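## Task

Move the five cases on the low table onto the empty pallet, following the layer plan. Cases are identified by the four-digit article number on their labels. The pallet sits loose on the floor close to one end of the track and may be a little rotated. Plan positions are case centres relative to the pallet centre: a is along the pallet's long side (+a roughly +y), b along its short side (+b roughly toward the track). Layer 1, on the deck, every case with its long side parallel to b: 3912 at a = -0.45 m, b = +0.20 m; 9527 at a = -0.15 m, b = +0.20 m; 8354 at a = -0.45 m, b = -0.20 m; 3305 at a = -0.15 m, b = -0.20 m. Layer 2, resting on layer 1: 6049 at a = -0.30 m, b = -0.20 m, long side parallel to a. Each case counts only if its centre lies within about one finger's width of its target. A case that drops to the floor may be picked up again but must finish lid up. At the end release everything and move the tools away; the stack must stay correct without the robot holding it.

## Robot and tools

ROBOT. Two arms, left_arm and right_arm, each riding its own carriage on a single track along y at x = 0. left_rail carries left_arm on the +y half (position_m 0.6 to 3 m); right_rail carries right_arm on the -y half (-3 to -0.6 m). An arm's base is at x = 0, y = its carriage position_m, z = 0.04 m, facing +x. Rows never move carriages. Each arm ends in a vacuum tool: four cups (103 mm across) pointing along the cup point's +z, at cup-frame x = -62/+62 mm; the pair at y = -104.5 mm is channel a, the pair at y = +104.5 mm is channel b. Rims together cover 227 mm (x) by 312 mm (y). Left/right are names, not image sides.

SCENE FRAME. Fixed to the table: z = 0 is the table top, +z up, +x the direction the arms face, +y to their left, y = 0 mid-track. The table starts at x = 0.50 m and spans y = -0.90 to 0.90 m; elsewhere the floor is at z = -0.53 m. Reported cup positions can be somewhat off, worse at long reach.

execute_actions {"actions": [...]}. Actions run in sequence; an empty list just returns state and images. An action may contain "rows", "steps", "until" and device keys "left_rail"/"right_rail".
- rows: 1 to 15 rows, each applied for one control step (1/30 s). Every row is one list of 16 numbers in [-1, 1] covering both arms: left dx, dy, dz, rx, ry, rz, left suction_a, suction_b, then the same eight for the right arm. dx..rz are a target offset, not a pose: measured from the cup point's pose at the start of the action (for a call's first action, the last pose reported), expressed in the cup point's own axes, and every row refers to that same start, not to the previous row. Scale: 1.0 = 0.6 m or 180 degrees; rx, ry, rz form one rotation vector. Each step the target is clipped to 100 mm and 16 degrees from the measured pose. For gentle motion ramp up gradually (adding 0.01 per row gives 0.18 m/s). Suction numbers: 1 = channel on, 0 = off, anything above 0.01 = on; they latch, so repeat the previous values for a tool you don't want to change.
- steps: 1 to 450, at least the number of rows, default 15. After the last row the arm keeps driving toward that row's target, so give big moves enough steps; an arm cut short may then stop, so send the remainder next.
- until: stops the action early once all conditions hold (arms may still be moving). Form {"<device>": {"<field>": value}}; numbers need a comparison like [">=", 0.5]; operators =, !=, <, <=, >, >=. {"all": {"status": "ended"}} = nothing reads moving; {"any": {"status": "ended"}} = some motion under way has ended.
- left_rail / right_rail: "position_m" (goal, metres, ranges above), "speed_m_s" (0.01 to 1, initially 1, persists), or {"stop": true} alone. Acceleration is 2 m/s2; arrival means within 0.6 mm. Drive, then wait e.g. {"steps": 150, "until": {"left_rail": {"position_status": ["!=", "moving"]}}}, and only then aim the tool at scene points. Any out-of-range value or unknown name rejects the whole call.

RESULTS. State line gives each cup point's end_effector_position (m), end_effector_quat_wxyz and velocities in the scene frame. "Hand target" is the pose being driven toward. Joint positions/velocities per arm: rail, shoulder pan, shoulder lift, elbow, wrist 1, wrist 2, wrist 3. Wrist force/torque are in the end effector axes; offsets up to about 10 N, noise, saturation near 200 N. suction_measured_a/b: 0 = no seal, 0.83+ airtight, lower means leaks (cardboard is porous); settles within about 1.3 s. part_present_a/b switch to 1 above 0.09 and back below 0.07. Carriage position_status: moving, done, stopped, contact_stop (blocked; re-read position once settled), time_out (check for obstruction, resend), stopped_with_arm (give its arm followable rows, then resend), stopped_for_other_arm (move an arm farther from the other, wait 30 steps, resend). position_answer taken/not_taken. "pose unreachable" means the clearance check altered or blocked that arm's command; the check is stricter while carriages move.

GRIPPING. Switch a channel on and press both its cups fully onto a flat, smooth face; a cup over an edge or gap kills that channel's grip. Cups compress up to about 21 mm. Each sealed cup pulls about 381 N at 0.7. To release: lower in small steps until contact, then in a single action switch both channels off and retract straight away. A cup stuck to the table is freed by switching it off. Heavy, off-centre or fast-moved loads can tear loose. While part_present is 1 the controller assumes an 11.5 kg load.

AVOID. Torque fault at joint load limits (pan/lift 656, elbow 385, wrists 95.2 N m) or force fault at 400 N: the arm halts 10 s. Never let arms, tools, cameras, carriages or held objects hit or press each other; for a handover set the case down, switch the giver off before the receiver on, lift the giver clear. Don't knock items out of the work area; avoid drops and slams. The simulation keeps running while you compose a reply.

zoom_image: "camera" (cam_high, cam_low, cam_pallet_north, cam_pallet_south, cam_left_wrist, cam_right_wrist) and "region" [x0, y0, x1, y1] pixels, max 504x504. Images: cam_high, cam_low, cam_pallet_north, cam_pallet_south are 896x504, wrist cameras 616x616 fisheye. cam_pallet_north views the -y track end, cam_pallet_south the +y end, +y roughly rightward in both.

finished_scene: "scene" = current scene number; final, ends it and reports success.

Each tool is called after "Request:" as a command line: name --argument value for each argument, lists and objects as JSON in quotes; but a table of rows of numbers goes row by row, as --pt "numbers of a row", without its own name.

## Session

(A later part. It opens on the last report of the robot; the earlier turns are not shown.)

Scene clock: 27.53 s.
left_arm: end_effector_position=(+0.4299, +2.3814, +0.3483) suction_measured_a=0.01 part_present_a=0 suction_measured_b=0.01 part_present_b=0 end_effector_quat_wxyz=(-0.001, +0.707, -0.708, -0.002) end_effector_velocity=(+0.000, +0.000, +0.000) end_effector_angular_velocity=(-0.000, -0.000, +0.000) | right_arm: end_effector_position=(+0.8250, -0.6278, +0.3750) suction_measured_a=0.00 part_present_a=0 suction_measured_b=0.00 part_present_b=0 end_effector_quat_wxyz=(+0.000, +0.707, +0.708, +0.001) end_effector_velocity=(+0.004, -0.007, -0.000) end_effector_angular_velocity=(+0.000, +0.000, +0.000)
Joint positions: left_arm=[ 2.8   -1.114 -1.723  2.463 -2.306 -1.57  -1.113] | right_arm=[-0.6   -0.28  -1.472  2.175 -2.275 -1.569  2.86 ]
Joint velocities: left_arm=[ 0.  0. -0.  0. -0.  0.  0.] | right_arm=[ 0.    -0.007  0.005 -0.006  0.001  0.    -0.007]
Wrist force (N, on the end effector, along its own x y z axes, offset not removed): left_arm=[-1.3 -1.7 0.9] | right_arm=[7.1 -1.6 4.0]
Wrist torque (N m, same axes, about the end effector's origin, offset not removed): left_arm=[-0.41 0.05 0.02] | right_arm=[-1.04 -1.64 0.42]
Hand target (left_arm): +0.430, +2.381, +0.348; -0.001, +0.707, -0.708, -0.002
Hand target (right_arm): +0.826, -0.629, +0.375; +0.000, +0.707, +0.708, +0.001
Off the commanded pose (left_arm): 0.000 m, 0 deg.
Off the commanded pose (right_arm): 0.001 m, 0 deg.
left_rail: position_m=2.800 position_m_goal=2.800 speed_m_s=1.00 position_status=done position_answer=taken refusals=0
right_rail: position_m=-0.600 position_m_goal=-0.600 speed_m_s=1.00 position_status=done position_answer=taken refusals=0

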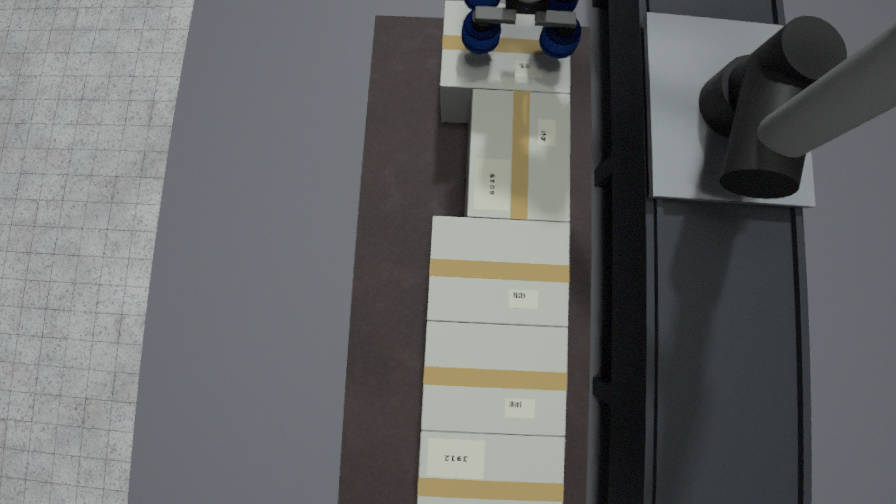

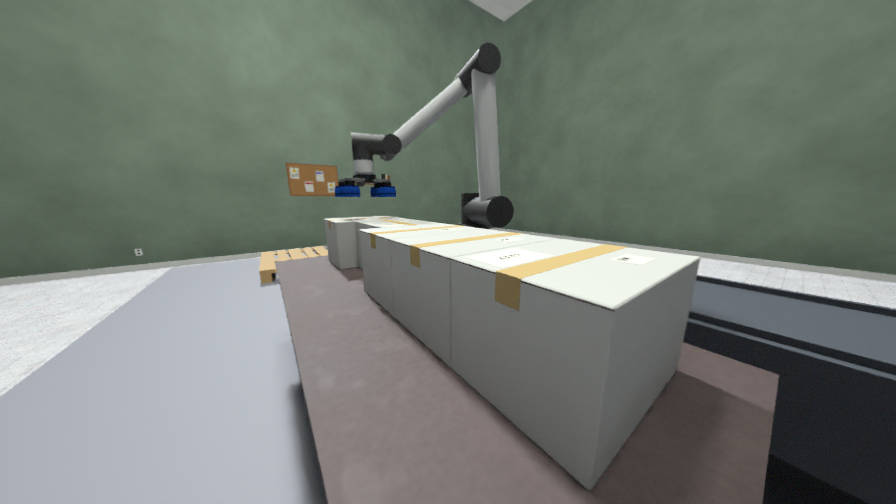

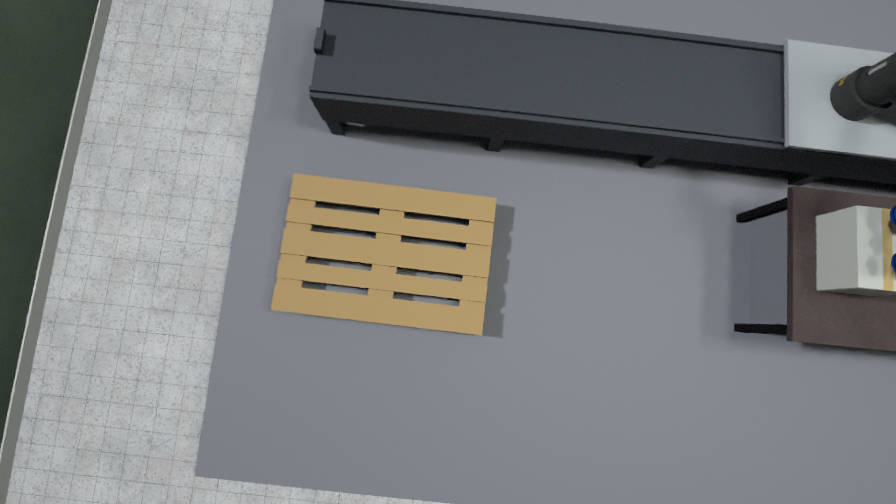

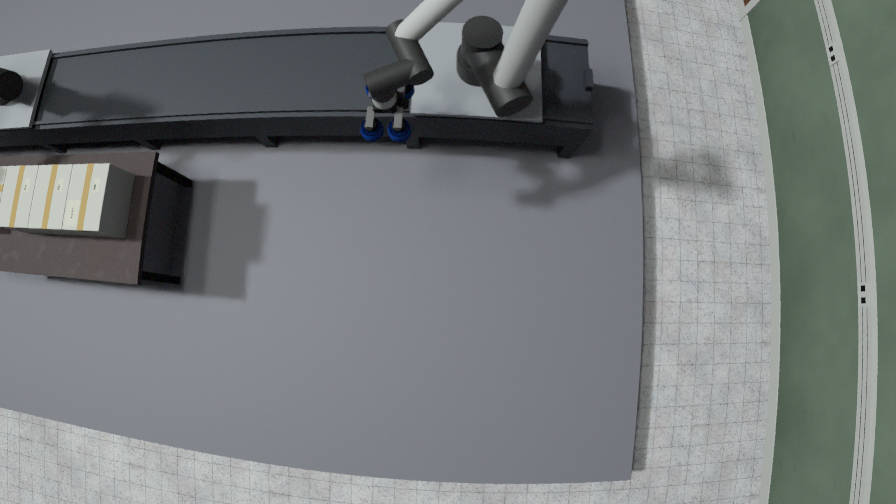

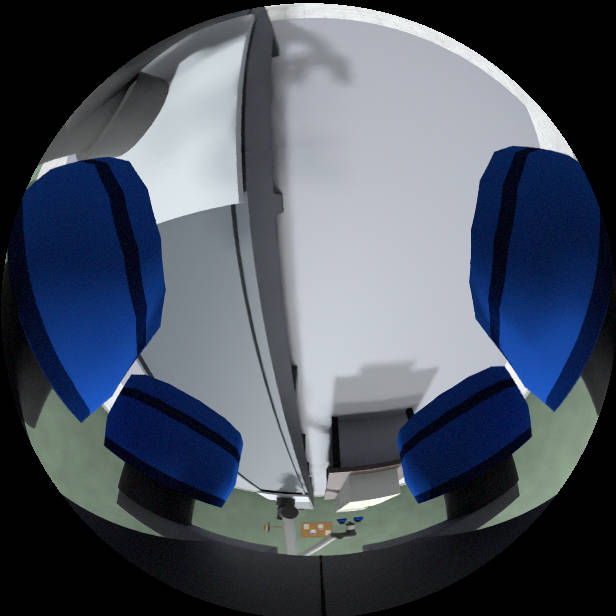

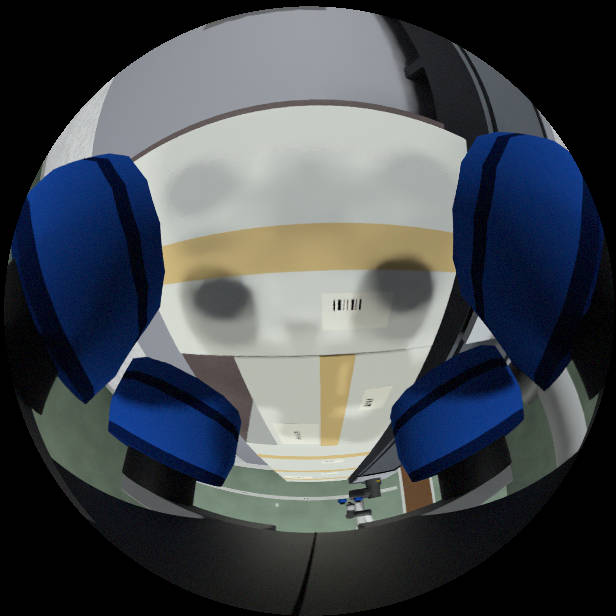

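Request:
execute_actions --actions '[{"rows":[[0,0,0,0,0,0,0,0,0,0,0.22,0,0,0,0,0]],"steps":22},{"rows":[[0,0,0,0,0,0,0,0,0,0,0.02,0,0,0,1,1],[0,0,0,0,0,0,0,0,0,0,0.04,0,0,0,1,1]],"steps":35},{"rows":[[0,0,0,0,0,0,0,0,0,0,-0.02,0,0,0,1,1],[0,0,0,0,0,0,0,0,0,0,-0.05,0,0,0,1,1],[0,0,0,0,0,0,0,0,-0.02,0,-0.1,0,0,0,1,1]],"steps":18},{"right_rail":{"position_m":-3.0},"steps":30},{"rows":[[0,0,0,0,0,0,0,0,-0.663,0.647,0.6,0,0,0.004,1,1]],"steps":65}]'

Scene clock: 44.80 s.
left_arm: end_effector_position=(+0.4299, +2.3814, +0.3483) suction_measured_a=0.01 part_present_a=0 suction_measured_b=0.01 part_present_b=0 end_effector_quat_wxyz=(-0.001, +0.707, -0.708, -0.002) end_effector_velocity=(+0.000, +0.000, +0.000) end_effector_angular_velocity=(-0.000, -0.000, +0.000) | right_arm: end_effector_position=(+0.8256, -0.6299, +0.2274) suction_measured_a=0.89 part_present_a=1 suction_measured_b=0.89 part_present_b=1 end_effector_quat_wxyz=(+0.001, +0.707, +0.708, +0.002) end_effector_velocity=(+0.000, -0.000, +0.000) end_effector_angular_velocity=(-0.000, -0.000, -0.000)
Joint positions: left_arm=[ 2.8   -1.114 -1.723  2.463 -2.306 -1.57  -1.113] | right_arm=[-0.602 -0.28  -1.313  2.268 -2.53  -1.569  2.86 ]
Joint velocities: left_arm=[ 0.  0. -0.  0. -0.  0.  0.] | right_arm=[ 0. -0. -0. -0. -0. -0.  0.]
Wrist force (N, on the end effector, along its own x y z axes, offset not removed): left_arm=[-0.6 -0.1 -1.1] | right_arm=[3.3 -15.3 -42.8]
Wrist torque (N m, same axes, about the end effector's origin, offset not removed): left_arm=[-0.12 -0.08 -0.04] | right_arm=[4.46 2.90 1.03]
Hand target (left_arm): +0.430, +2.381, +0.348; -0.001, +0.707, -0.708, -0.002
Hand target (right_arm): +0.826, -0.630, +0.227; +0.001, +0.707, +0.708, +0.002
Off the commanded pose (left_arm): 0.000 m, 0 deg.
Off the commanded pose (right_arm): 0.662 m, 1 deg.
FORCE FAULT: contact force on the right arm reached its limit, and that arm stopped for 10 seconds. The contact can be on any part of that arm, not only on its tool. That arm's remaining commands of this call were not run. That arm holds still and accepts commands again. Move the arm away from the contact; if what it grips holds it there, let go first. Pushing or pulling that hard again can fault the arm again.
left_rail: position_m=2.800 position_m_goal=2.800 speed_m_s=1.00 position_status=done position_answer=taken refusals=0
right_rail: position_m=-0.602 position_m_goal=-0.602 speed_m_s=1.00 position_status=stopped_with_arm position_answer=taken refusals=0

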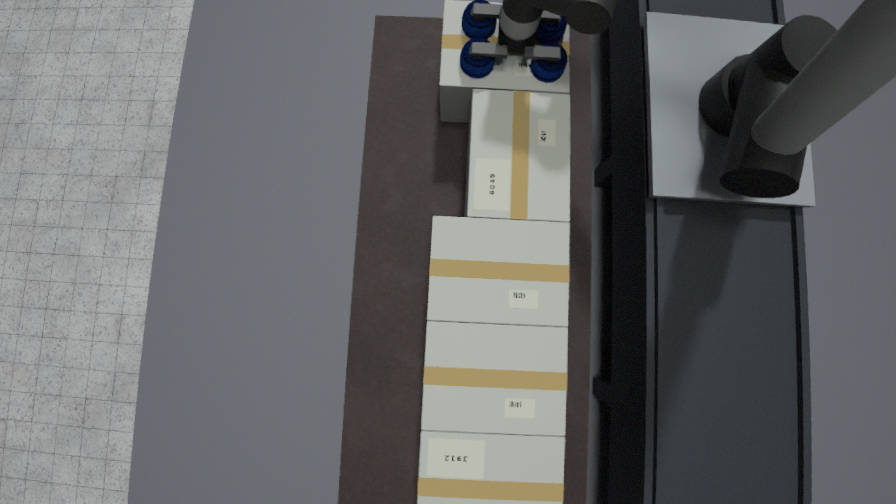

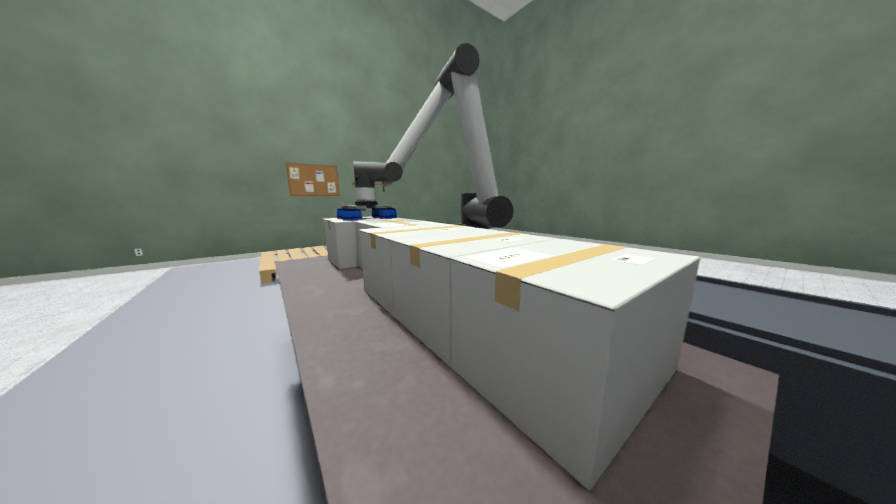

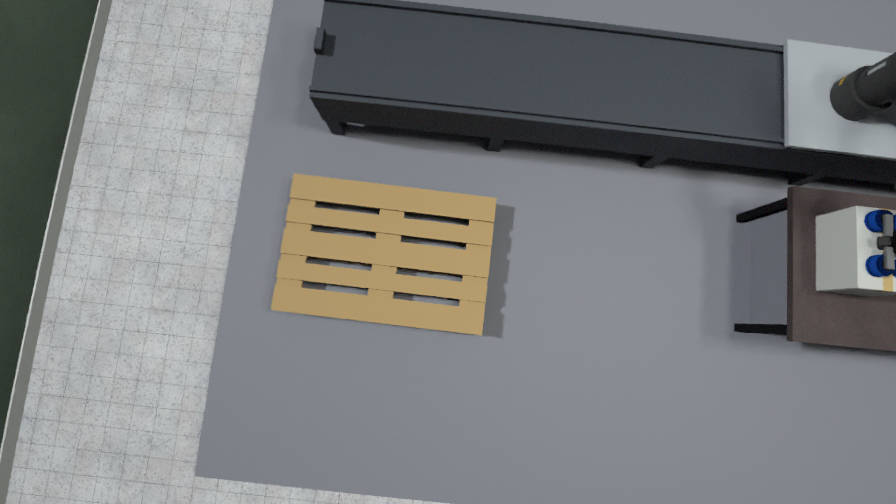

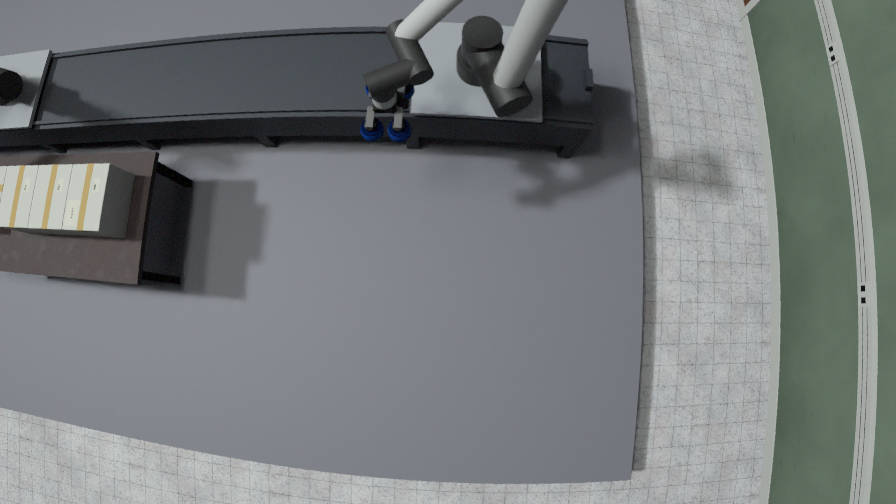

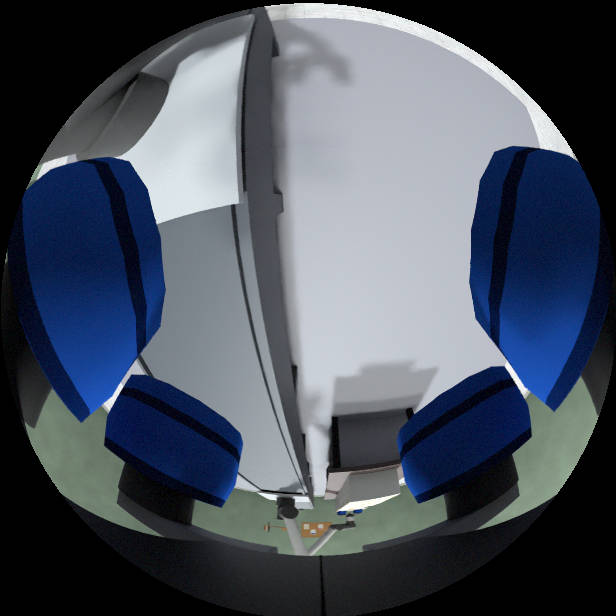

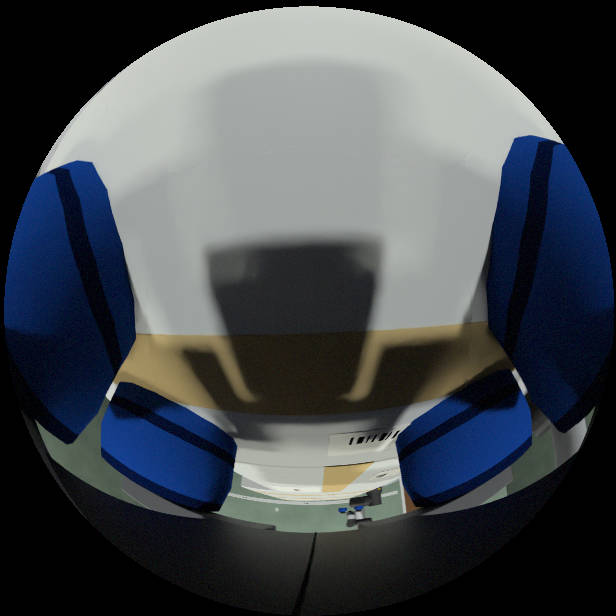

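Request:
execute_actions --actions '[{"rows":[[0,0,0,0,0,0,0,0,0,0,-0.02,0,0,0,1,1],[0,0,0,0,0,0,0,0,0,0,-0.05,0,0,0,1,1],[0,0,0,0,0,0,0,0,-0.02,0,-0.1,0,0,0,1,1]],"steps":18},{"right_rail":{"position_m":-3.0},"steps":30},{"rows":[[0,0,0,0,0,0,0,0,-0.67,0.647,0.72,0,0,0.004,1,1]],"steps":70}]'

Request:
zoom_image --camera "cam_pallet_north" --region '[230,160,430,340]'

Scene clock: 60.43 s.
left_arm: end_effector_position=(+0.4299, +2.3814, +0.3483) suction_measured_a=0.01 part_present_a=0 suction_measured_b=0.01 part_present_b=0 end_effector_quat_wxyz=(-0.001, +0.707, -0.708, -0.002) end_effector_velocity=(+0.000, +0.000, +0.000) end_effector_angular_velocity=(-0.000, -0.000, +0.000) | right_arm: end_effector_position=(+1.2148, -3.4424, -0.1433) suction_measured_a=0.89 part_present_a=1 suction_measured_b=0.89 part_present_b=1 end_effector_quat_wxyz=(+0.002, +0.711, +0.703, +0.001) end_effector_velocity=(+0.001, -0.000, -0.000) end_effector_angular_velocity=(-0.000, -0.000, +0.000)
Joint positions: left_arm=[ 2.8   -1.114 -1.723  2.463 -2.306 -1.57  -1.113] | right_arm=[-3.    -0.506 -0.587  1.579 -2.566 -1.569  2.647]
Joint velocities: left_arm=[ 0.  0. -0.  0. -0.  0. -0.] | right_arm=[ 0.     0.     0.001 -0.002  0.    -0.    -0.   ]
Wrist force (N, on the end effector, along its own x y z axes, offset not removed): left_arm=[0.3 0.3 0.4] | right_arm=[-1.8 -15.5 -17.9]
Wrist torque (N m, same axes, about the end effector's origin, offset not removed): left_arm=[-0.04 -0.12 0.04] | right_arm=[1.63 -0.30 0.35]
Hand target (left_arm): +0.430, +2.381, +0.348; -0.001, +0.707, -0.708, -0.002
Hand target (right_arm): +1.215, -3.443, -0.143; +0.002, +0.711, +0.703, +0.001
Off the commanded pose (left_arm): 0.000 m, 0 deg.
Off the commanded pose (right_arm): 0.002 m, 0 deg.
left_rail: position_m=2.800 position_m_goal=2.800 speed_m_s=1.00 position_status=done position_answer=taken refusals=0
right_rail: position_m=-3.000 position_m_goal=-3.000 speed_m_s=1.00 position_status=done position_answer=taken refusals=0

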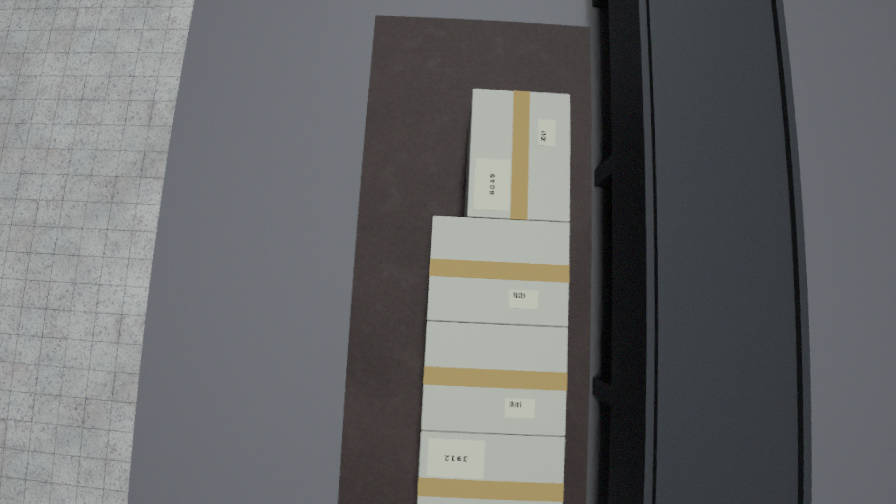

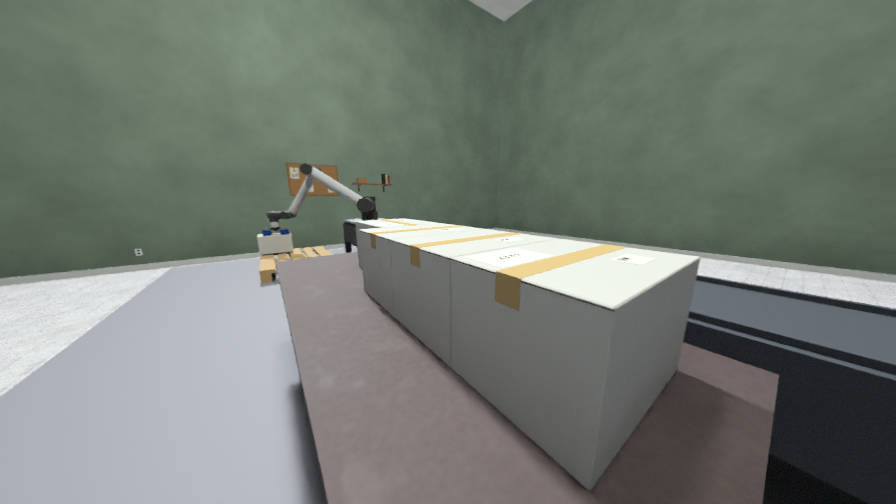

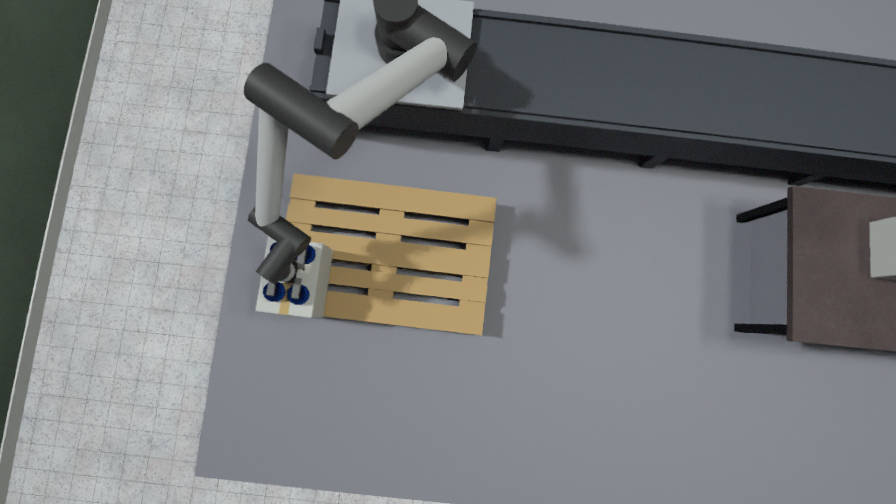

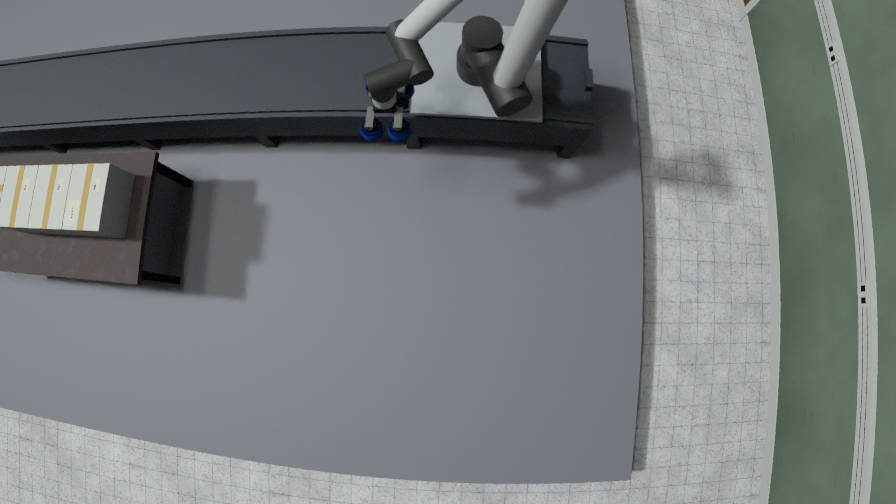

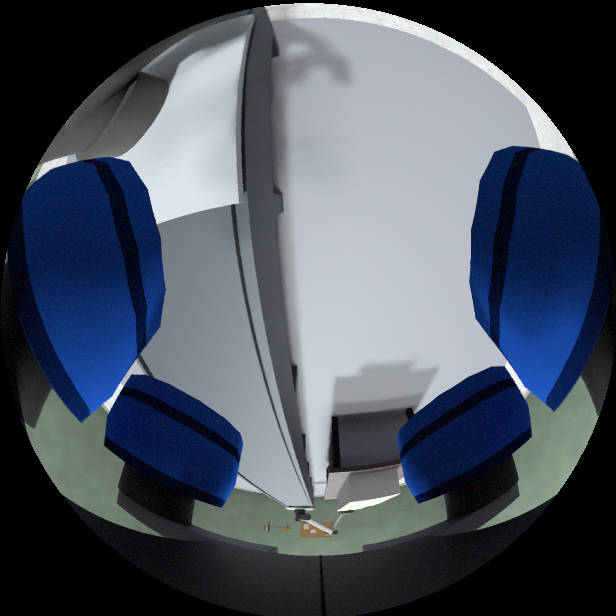

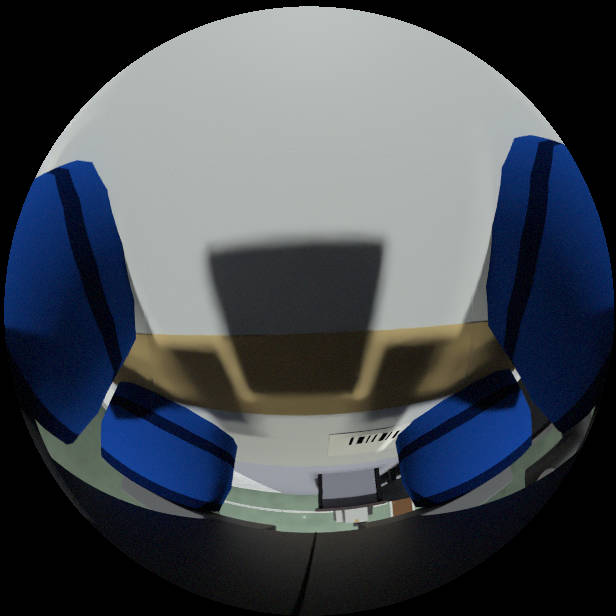

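Region (230, 160, 430, 340) of cam_pallet_north's 896x504 image, scaled by 2.520, with more detail than that image has; it fills the top 454 rows of this view, and the rest is white.

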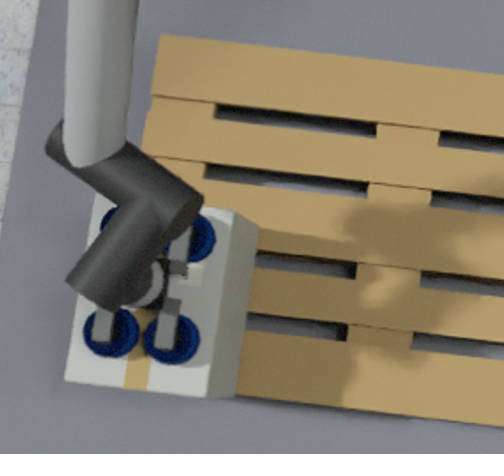

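Request:
execute_actions --actions '[{"rows":[[0,0,0,0,0,0,0,0,0,-0.004,0.006,0,0,0,1,1],[0,0,0,0,0,0,0,0,0,-0.008,0.012,0,0,0,1,1],[0,0,0,0,0,0,0,0,-0.003,-0.008,0.021,0,0,0,1,1]],"steps":15}]'

Request:
zoom_image --camera "cam_pallet_north" --region '[250,220,410,340]'

Scene clock: 66.70 s.
left_arm: end_effector_position=(+0.4299, +2.3814, +0.3483) suction_measured_a=0.01 part_present_a=0 suction_measured_b=0.01 part_present_b=0 end_effector_quat_wxyz=(-0.001, +0.707, -0.708, -0.002) end_effector_velocity=(-0.000, -0.000, -0.000) end_effector_angular_velocity=(+0.000, +0.000, -0.000) | right_arm: end_effector_position=(+1.2101, -3.4442, -0.1554) suction_measured_a=0.89 part_present_a=1 suction_measured_b=0.89 part_present_b=1 end_effector_quat_wxyz=(+0.002, +0.711, +0.703, +0.001) end_effector_velocity=(-0.001, -0.001, -0.004) end_effector_angular_velocity=(-0.000, -0.000, +0.000)
Joint positions: left_arm=[ 2.8   -1.114 -1.723  2.463 -2.306 -1.57  -1.113] | right_arm=[-3.    -0.509 -0.578  1.583 -2.579 -1.569  2.644]
Joint velocities: left_arm=[ 0. -0.  0. -0.  0. -0.  0.] | right_arm=[ 0.    -0.001  0.003  0.001 -0.004 -0.    -0.001]
Wrist force (N, on the end effector, along its own x y z axes, offset not removed): left_arm=[-1.5 0.3 1.4] | right_arm=[7.1 -12.6 -19.0]
Wrist torque (N m, same axes, about the end effector's origin, offset not removed): left_arm=[-0.13 -0.02 -0.02] | right_arm=[1.96 -0.92 0.13]
Hand target (left_arm): +0.430, +2.381, +0.348; -0.001, +0.707, -0.708, -0.002
Hand target (right_arm): +1.210, -3.444, -0.156; +0.002, +0.711, +0.703, +0.001
Off the commanded pose (left_arm): 0.000 m, 0 deg.
Off the commanded pose (right_arm): 0.001 m, 0 deg.
left_rail: position_m=2.800 position_m_goal=2.800 speed_m_s=1.00 position_status=done position_answer=taken refusals=0
right_rail: position_m=-3.000 position_m_goal=-3.000 speed_m_s=1.00 position_status=done position_answer=taken refusals=0

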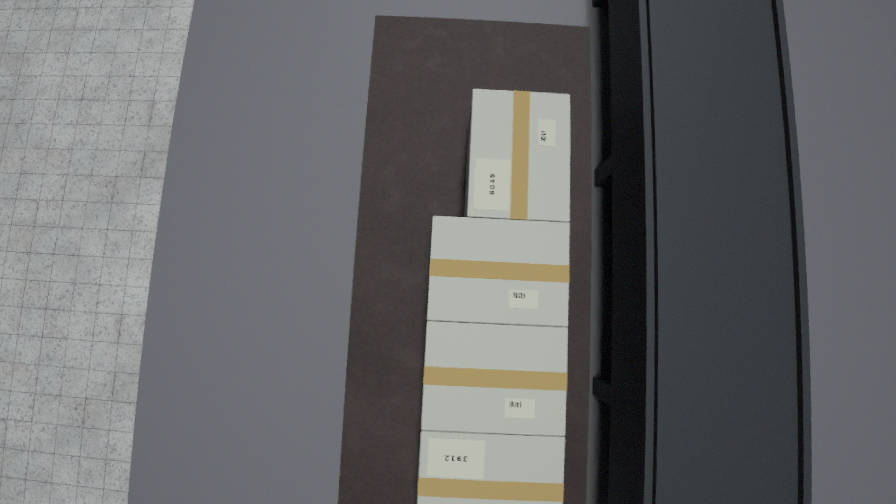

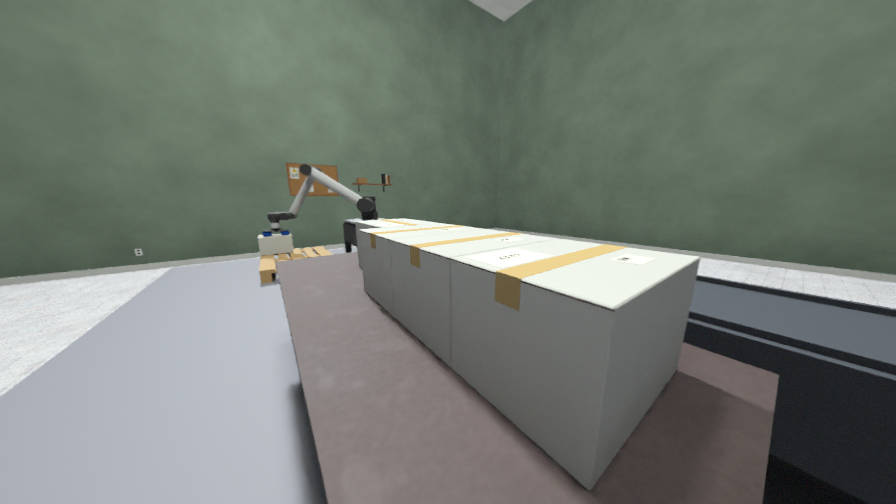

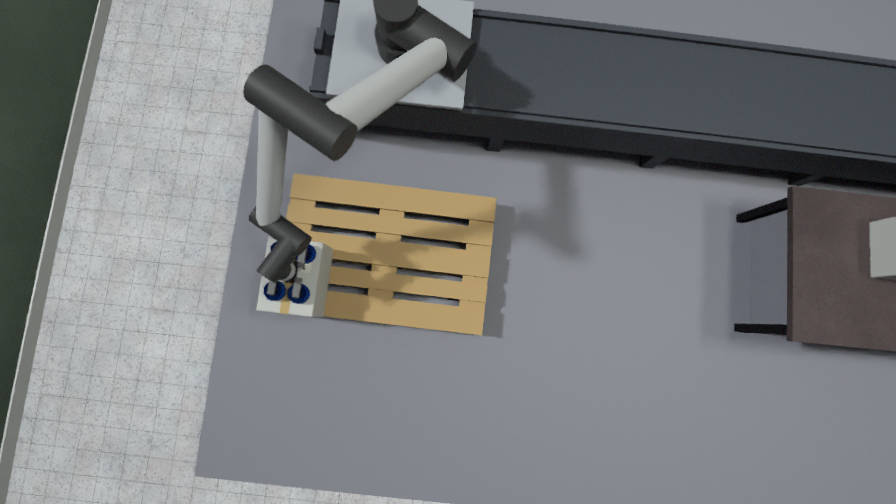

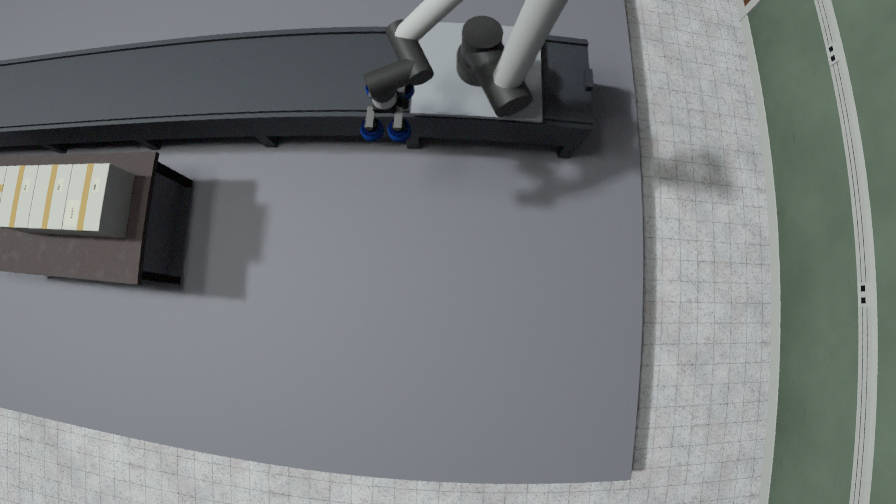

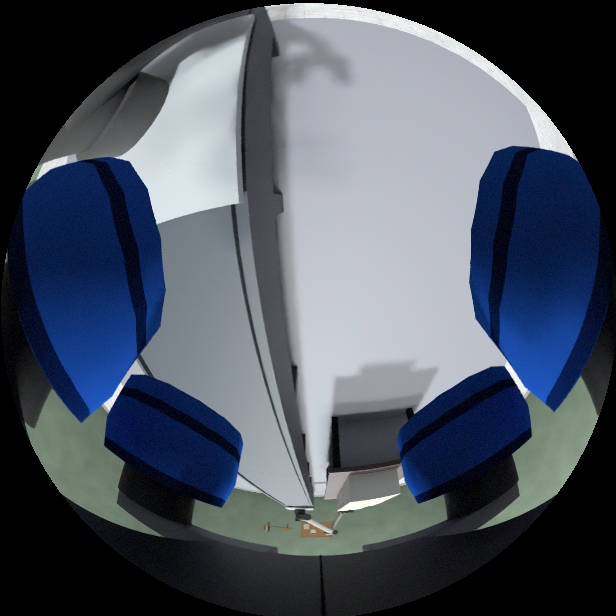

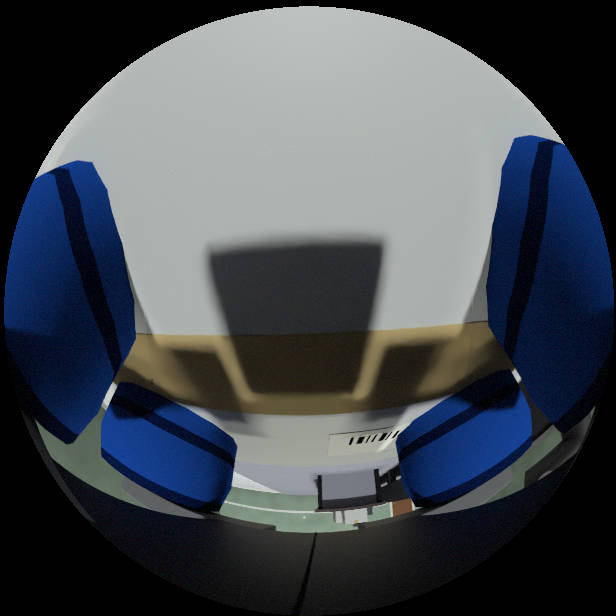

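Region (250, 220, 410, 340) of cam_pallet_north's 896x504 image, scaled by 3.150, with more detail than that image has; it fills the top 378 rows of this view, and the rest is white.

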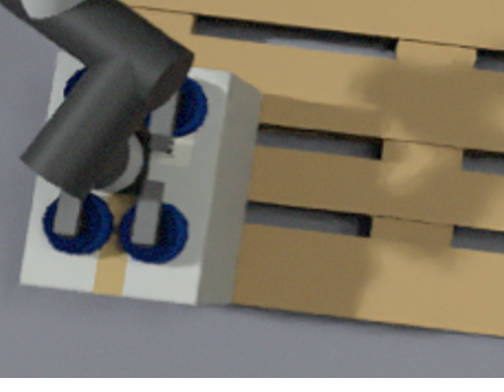

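Request:
execute_actions --actions '[{"rows":[[0,0,0,0,0,0,0,0,-0.007,0,0,0,0,0,1,1]],"steps":8},{"rows":[[0,0,0,0,0,0,0,0,0,0,0.006,0,0,0,1,1]],"steps":10},{"rows":[[0,0,0,0,0,0,0,0,0,0,-0.01,0,0,0,0,0],[0,0,0,0,0,0,0,0,0,0,-0.02,0,0,0,0,0],[0,0,0,0,0,0,0,0,0,0,-0.03,0,0,0,0,0]],"steps":15},{"rows":[[0,0,0,0,0,0,0,0,0,0,-0.1,0,0,0,0,0]],"steps":15},{"rows":[[0,0,0,0,0,0,0,0,0.86,-0.65,-0.76,0,0,-0.004,0,0]],"steps":15},{"right_rail":{"position_m":-0.6},"steps":50},{"rows":[[0,0,0,0,0,0,0,0,1,0,0,0,0,0,0,0]],"steps":52}]'

Scene clock: 79.37 s.
left_arm: end_effector_position=(+0.4299, +2.3814, +0.3483) suction_measured_a=0.01 part_present_a=0 suction_measured_b=0.01 part_present_b=0 end_effector_quat_wxyz=(-0.001, +0.707, -0.708, -0.002) end_effector_velocity=(-0.000, -0.000, -0.000) end_effector_angular_velocity=(+0.000, +0.000, -0.000) | right_arm: end_effector_position=(+0.8249, +0.0728, +0.3702) suction_measured_a=0.00 part_present_a=0 suction_measured_b=0.00 part_present_b=0 end_effector_quat_wxyz=(+0.001, +0.707, +0.708, +0.001) end_effector_velocity=(+0.002, +0.008, -0.000) end_effector_angular_velocity=(-0.001, +0.001, -0.001)
Joint positions: left_arm=[ 2.8   -1.114 -1.723  2.463 -2.306 -1.57  -1.113] | right_arm=[-0.6    0.494 -1.221  1.849 -2.202 -1.571  3.634]
Joint velocities: left_arm=[ 0. -0.  0. -0.  0. -0.  0.] | right_arm=[ 0.     0.006  0.007 -0.011  0.005 -0.001  0.007]
Wrist force (N, on the end effector, along its own x y z axes, offset not removed): left_arm=[1.2 1.8 -0.9] | right_arm=[3.1 -8.2 4.0]
Wrist torque (N m, same axes, about the end effector's origin, offset not removed): left_arm=[-0.10 -0.30 -0.07] | right_arm=[-1.73 -1.37 0.44]
Hand target (left_arm): +0.430, +2.381, +0.348; -0.001, +0.707, -0.708, -0.002
Hand target (right_arm): +0.825, +0.074, +0.370; +0.001, +0.707, +0.708, +0.001
Off the commanded pose (left_arm): 0.000 m, 0 deg.
Off the commanded pose (right_arm): 0.001 m, 0 deg.
left_rail: position_m=2.800 position_m_goal=2.800 speed_m_s=1.00 position_status=done position_answer=taken refusals=0
right_rail: position_m=-0.600 position_m_goal=-0.600 speed_m_s=1.00 position_status=done position_answer=taken refusals=0

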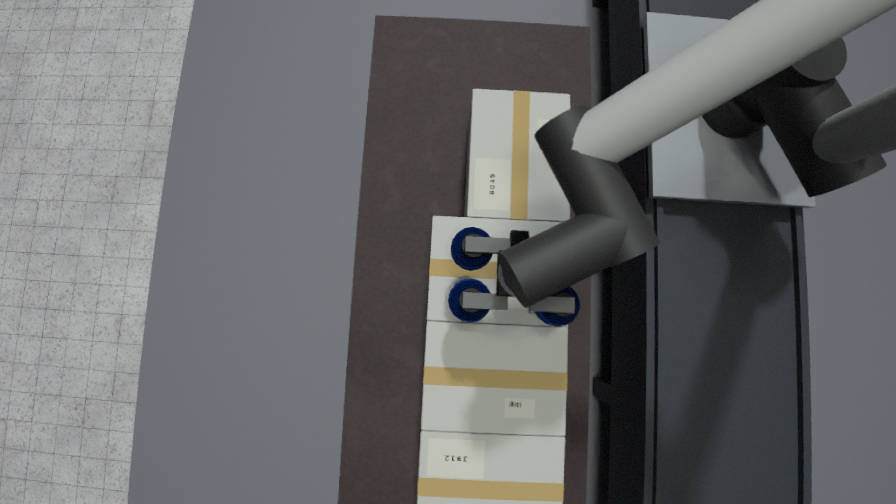

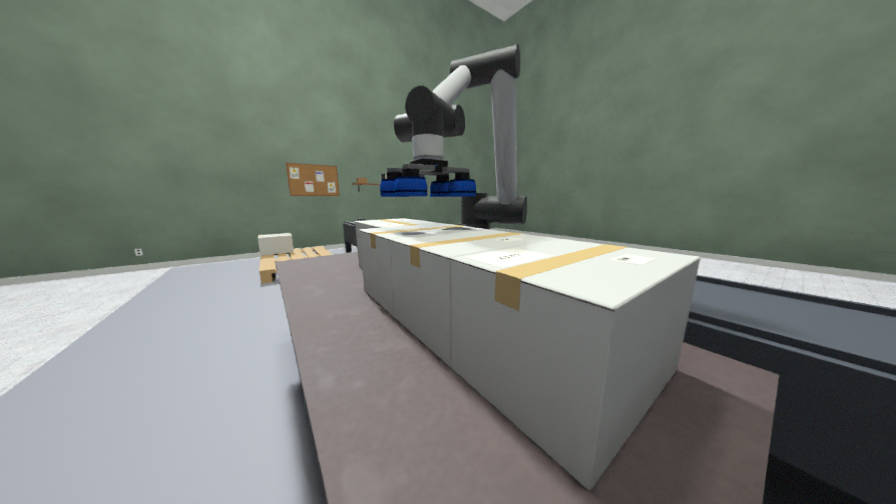

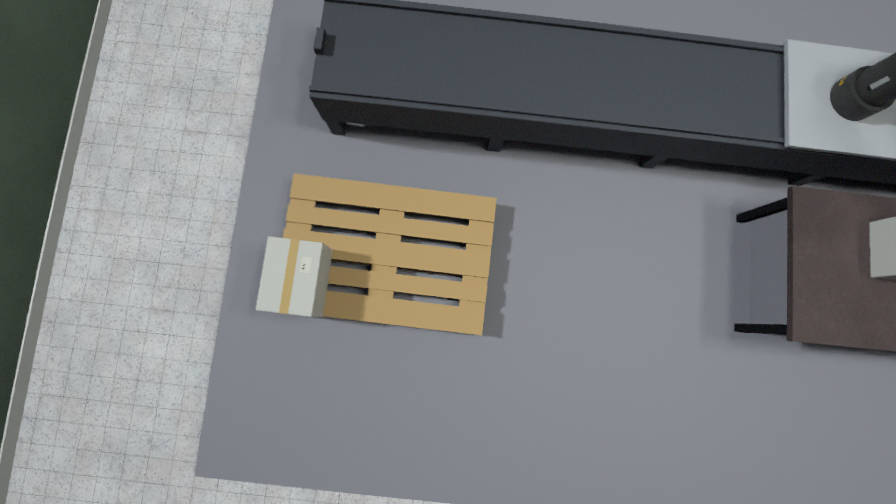

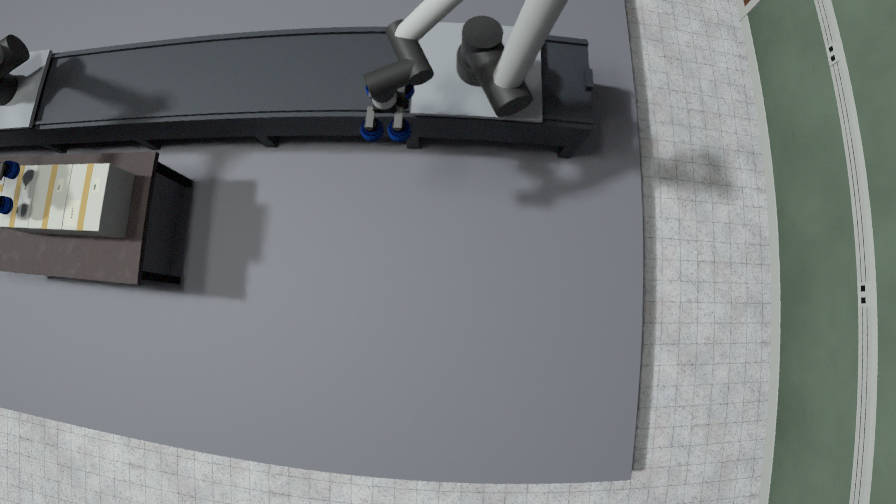

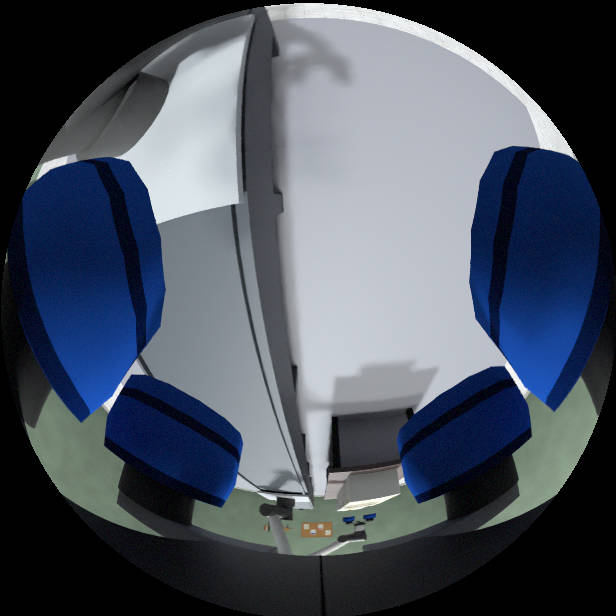

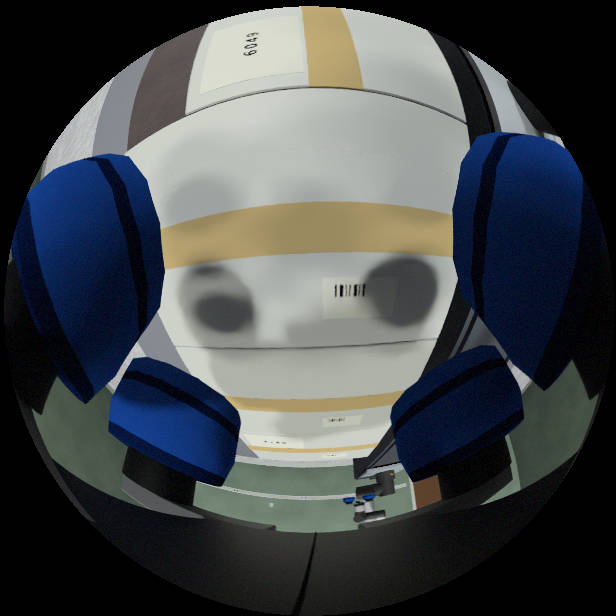

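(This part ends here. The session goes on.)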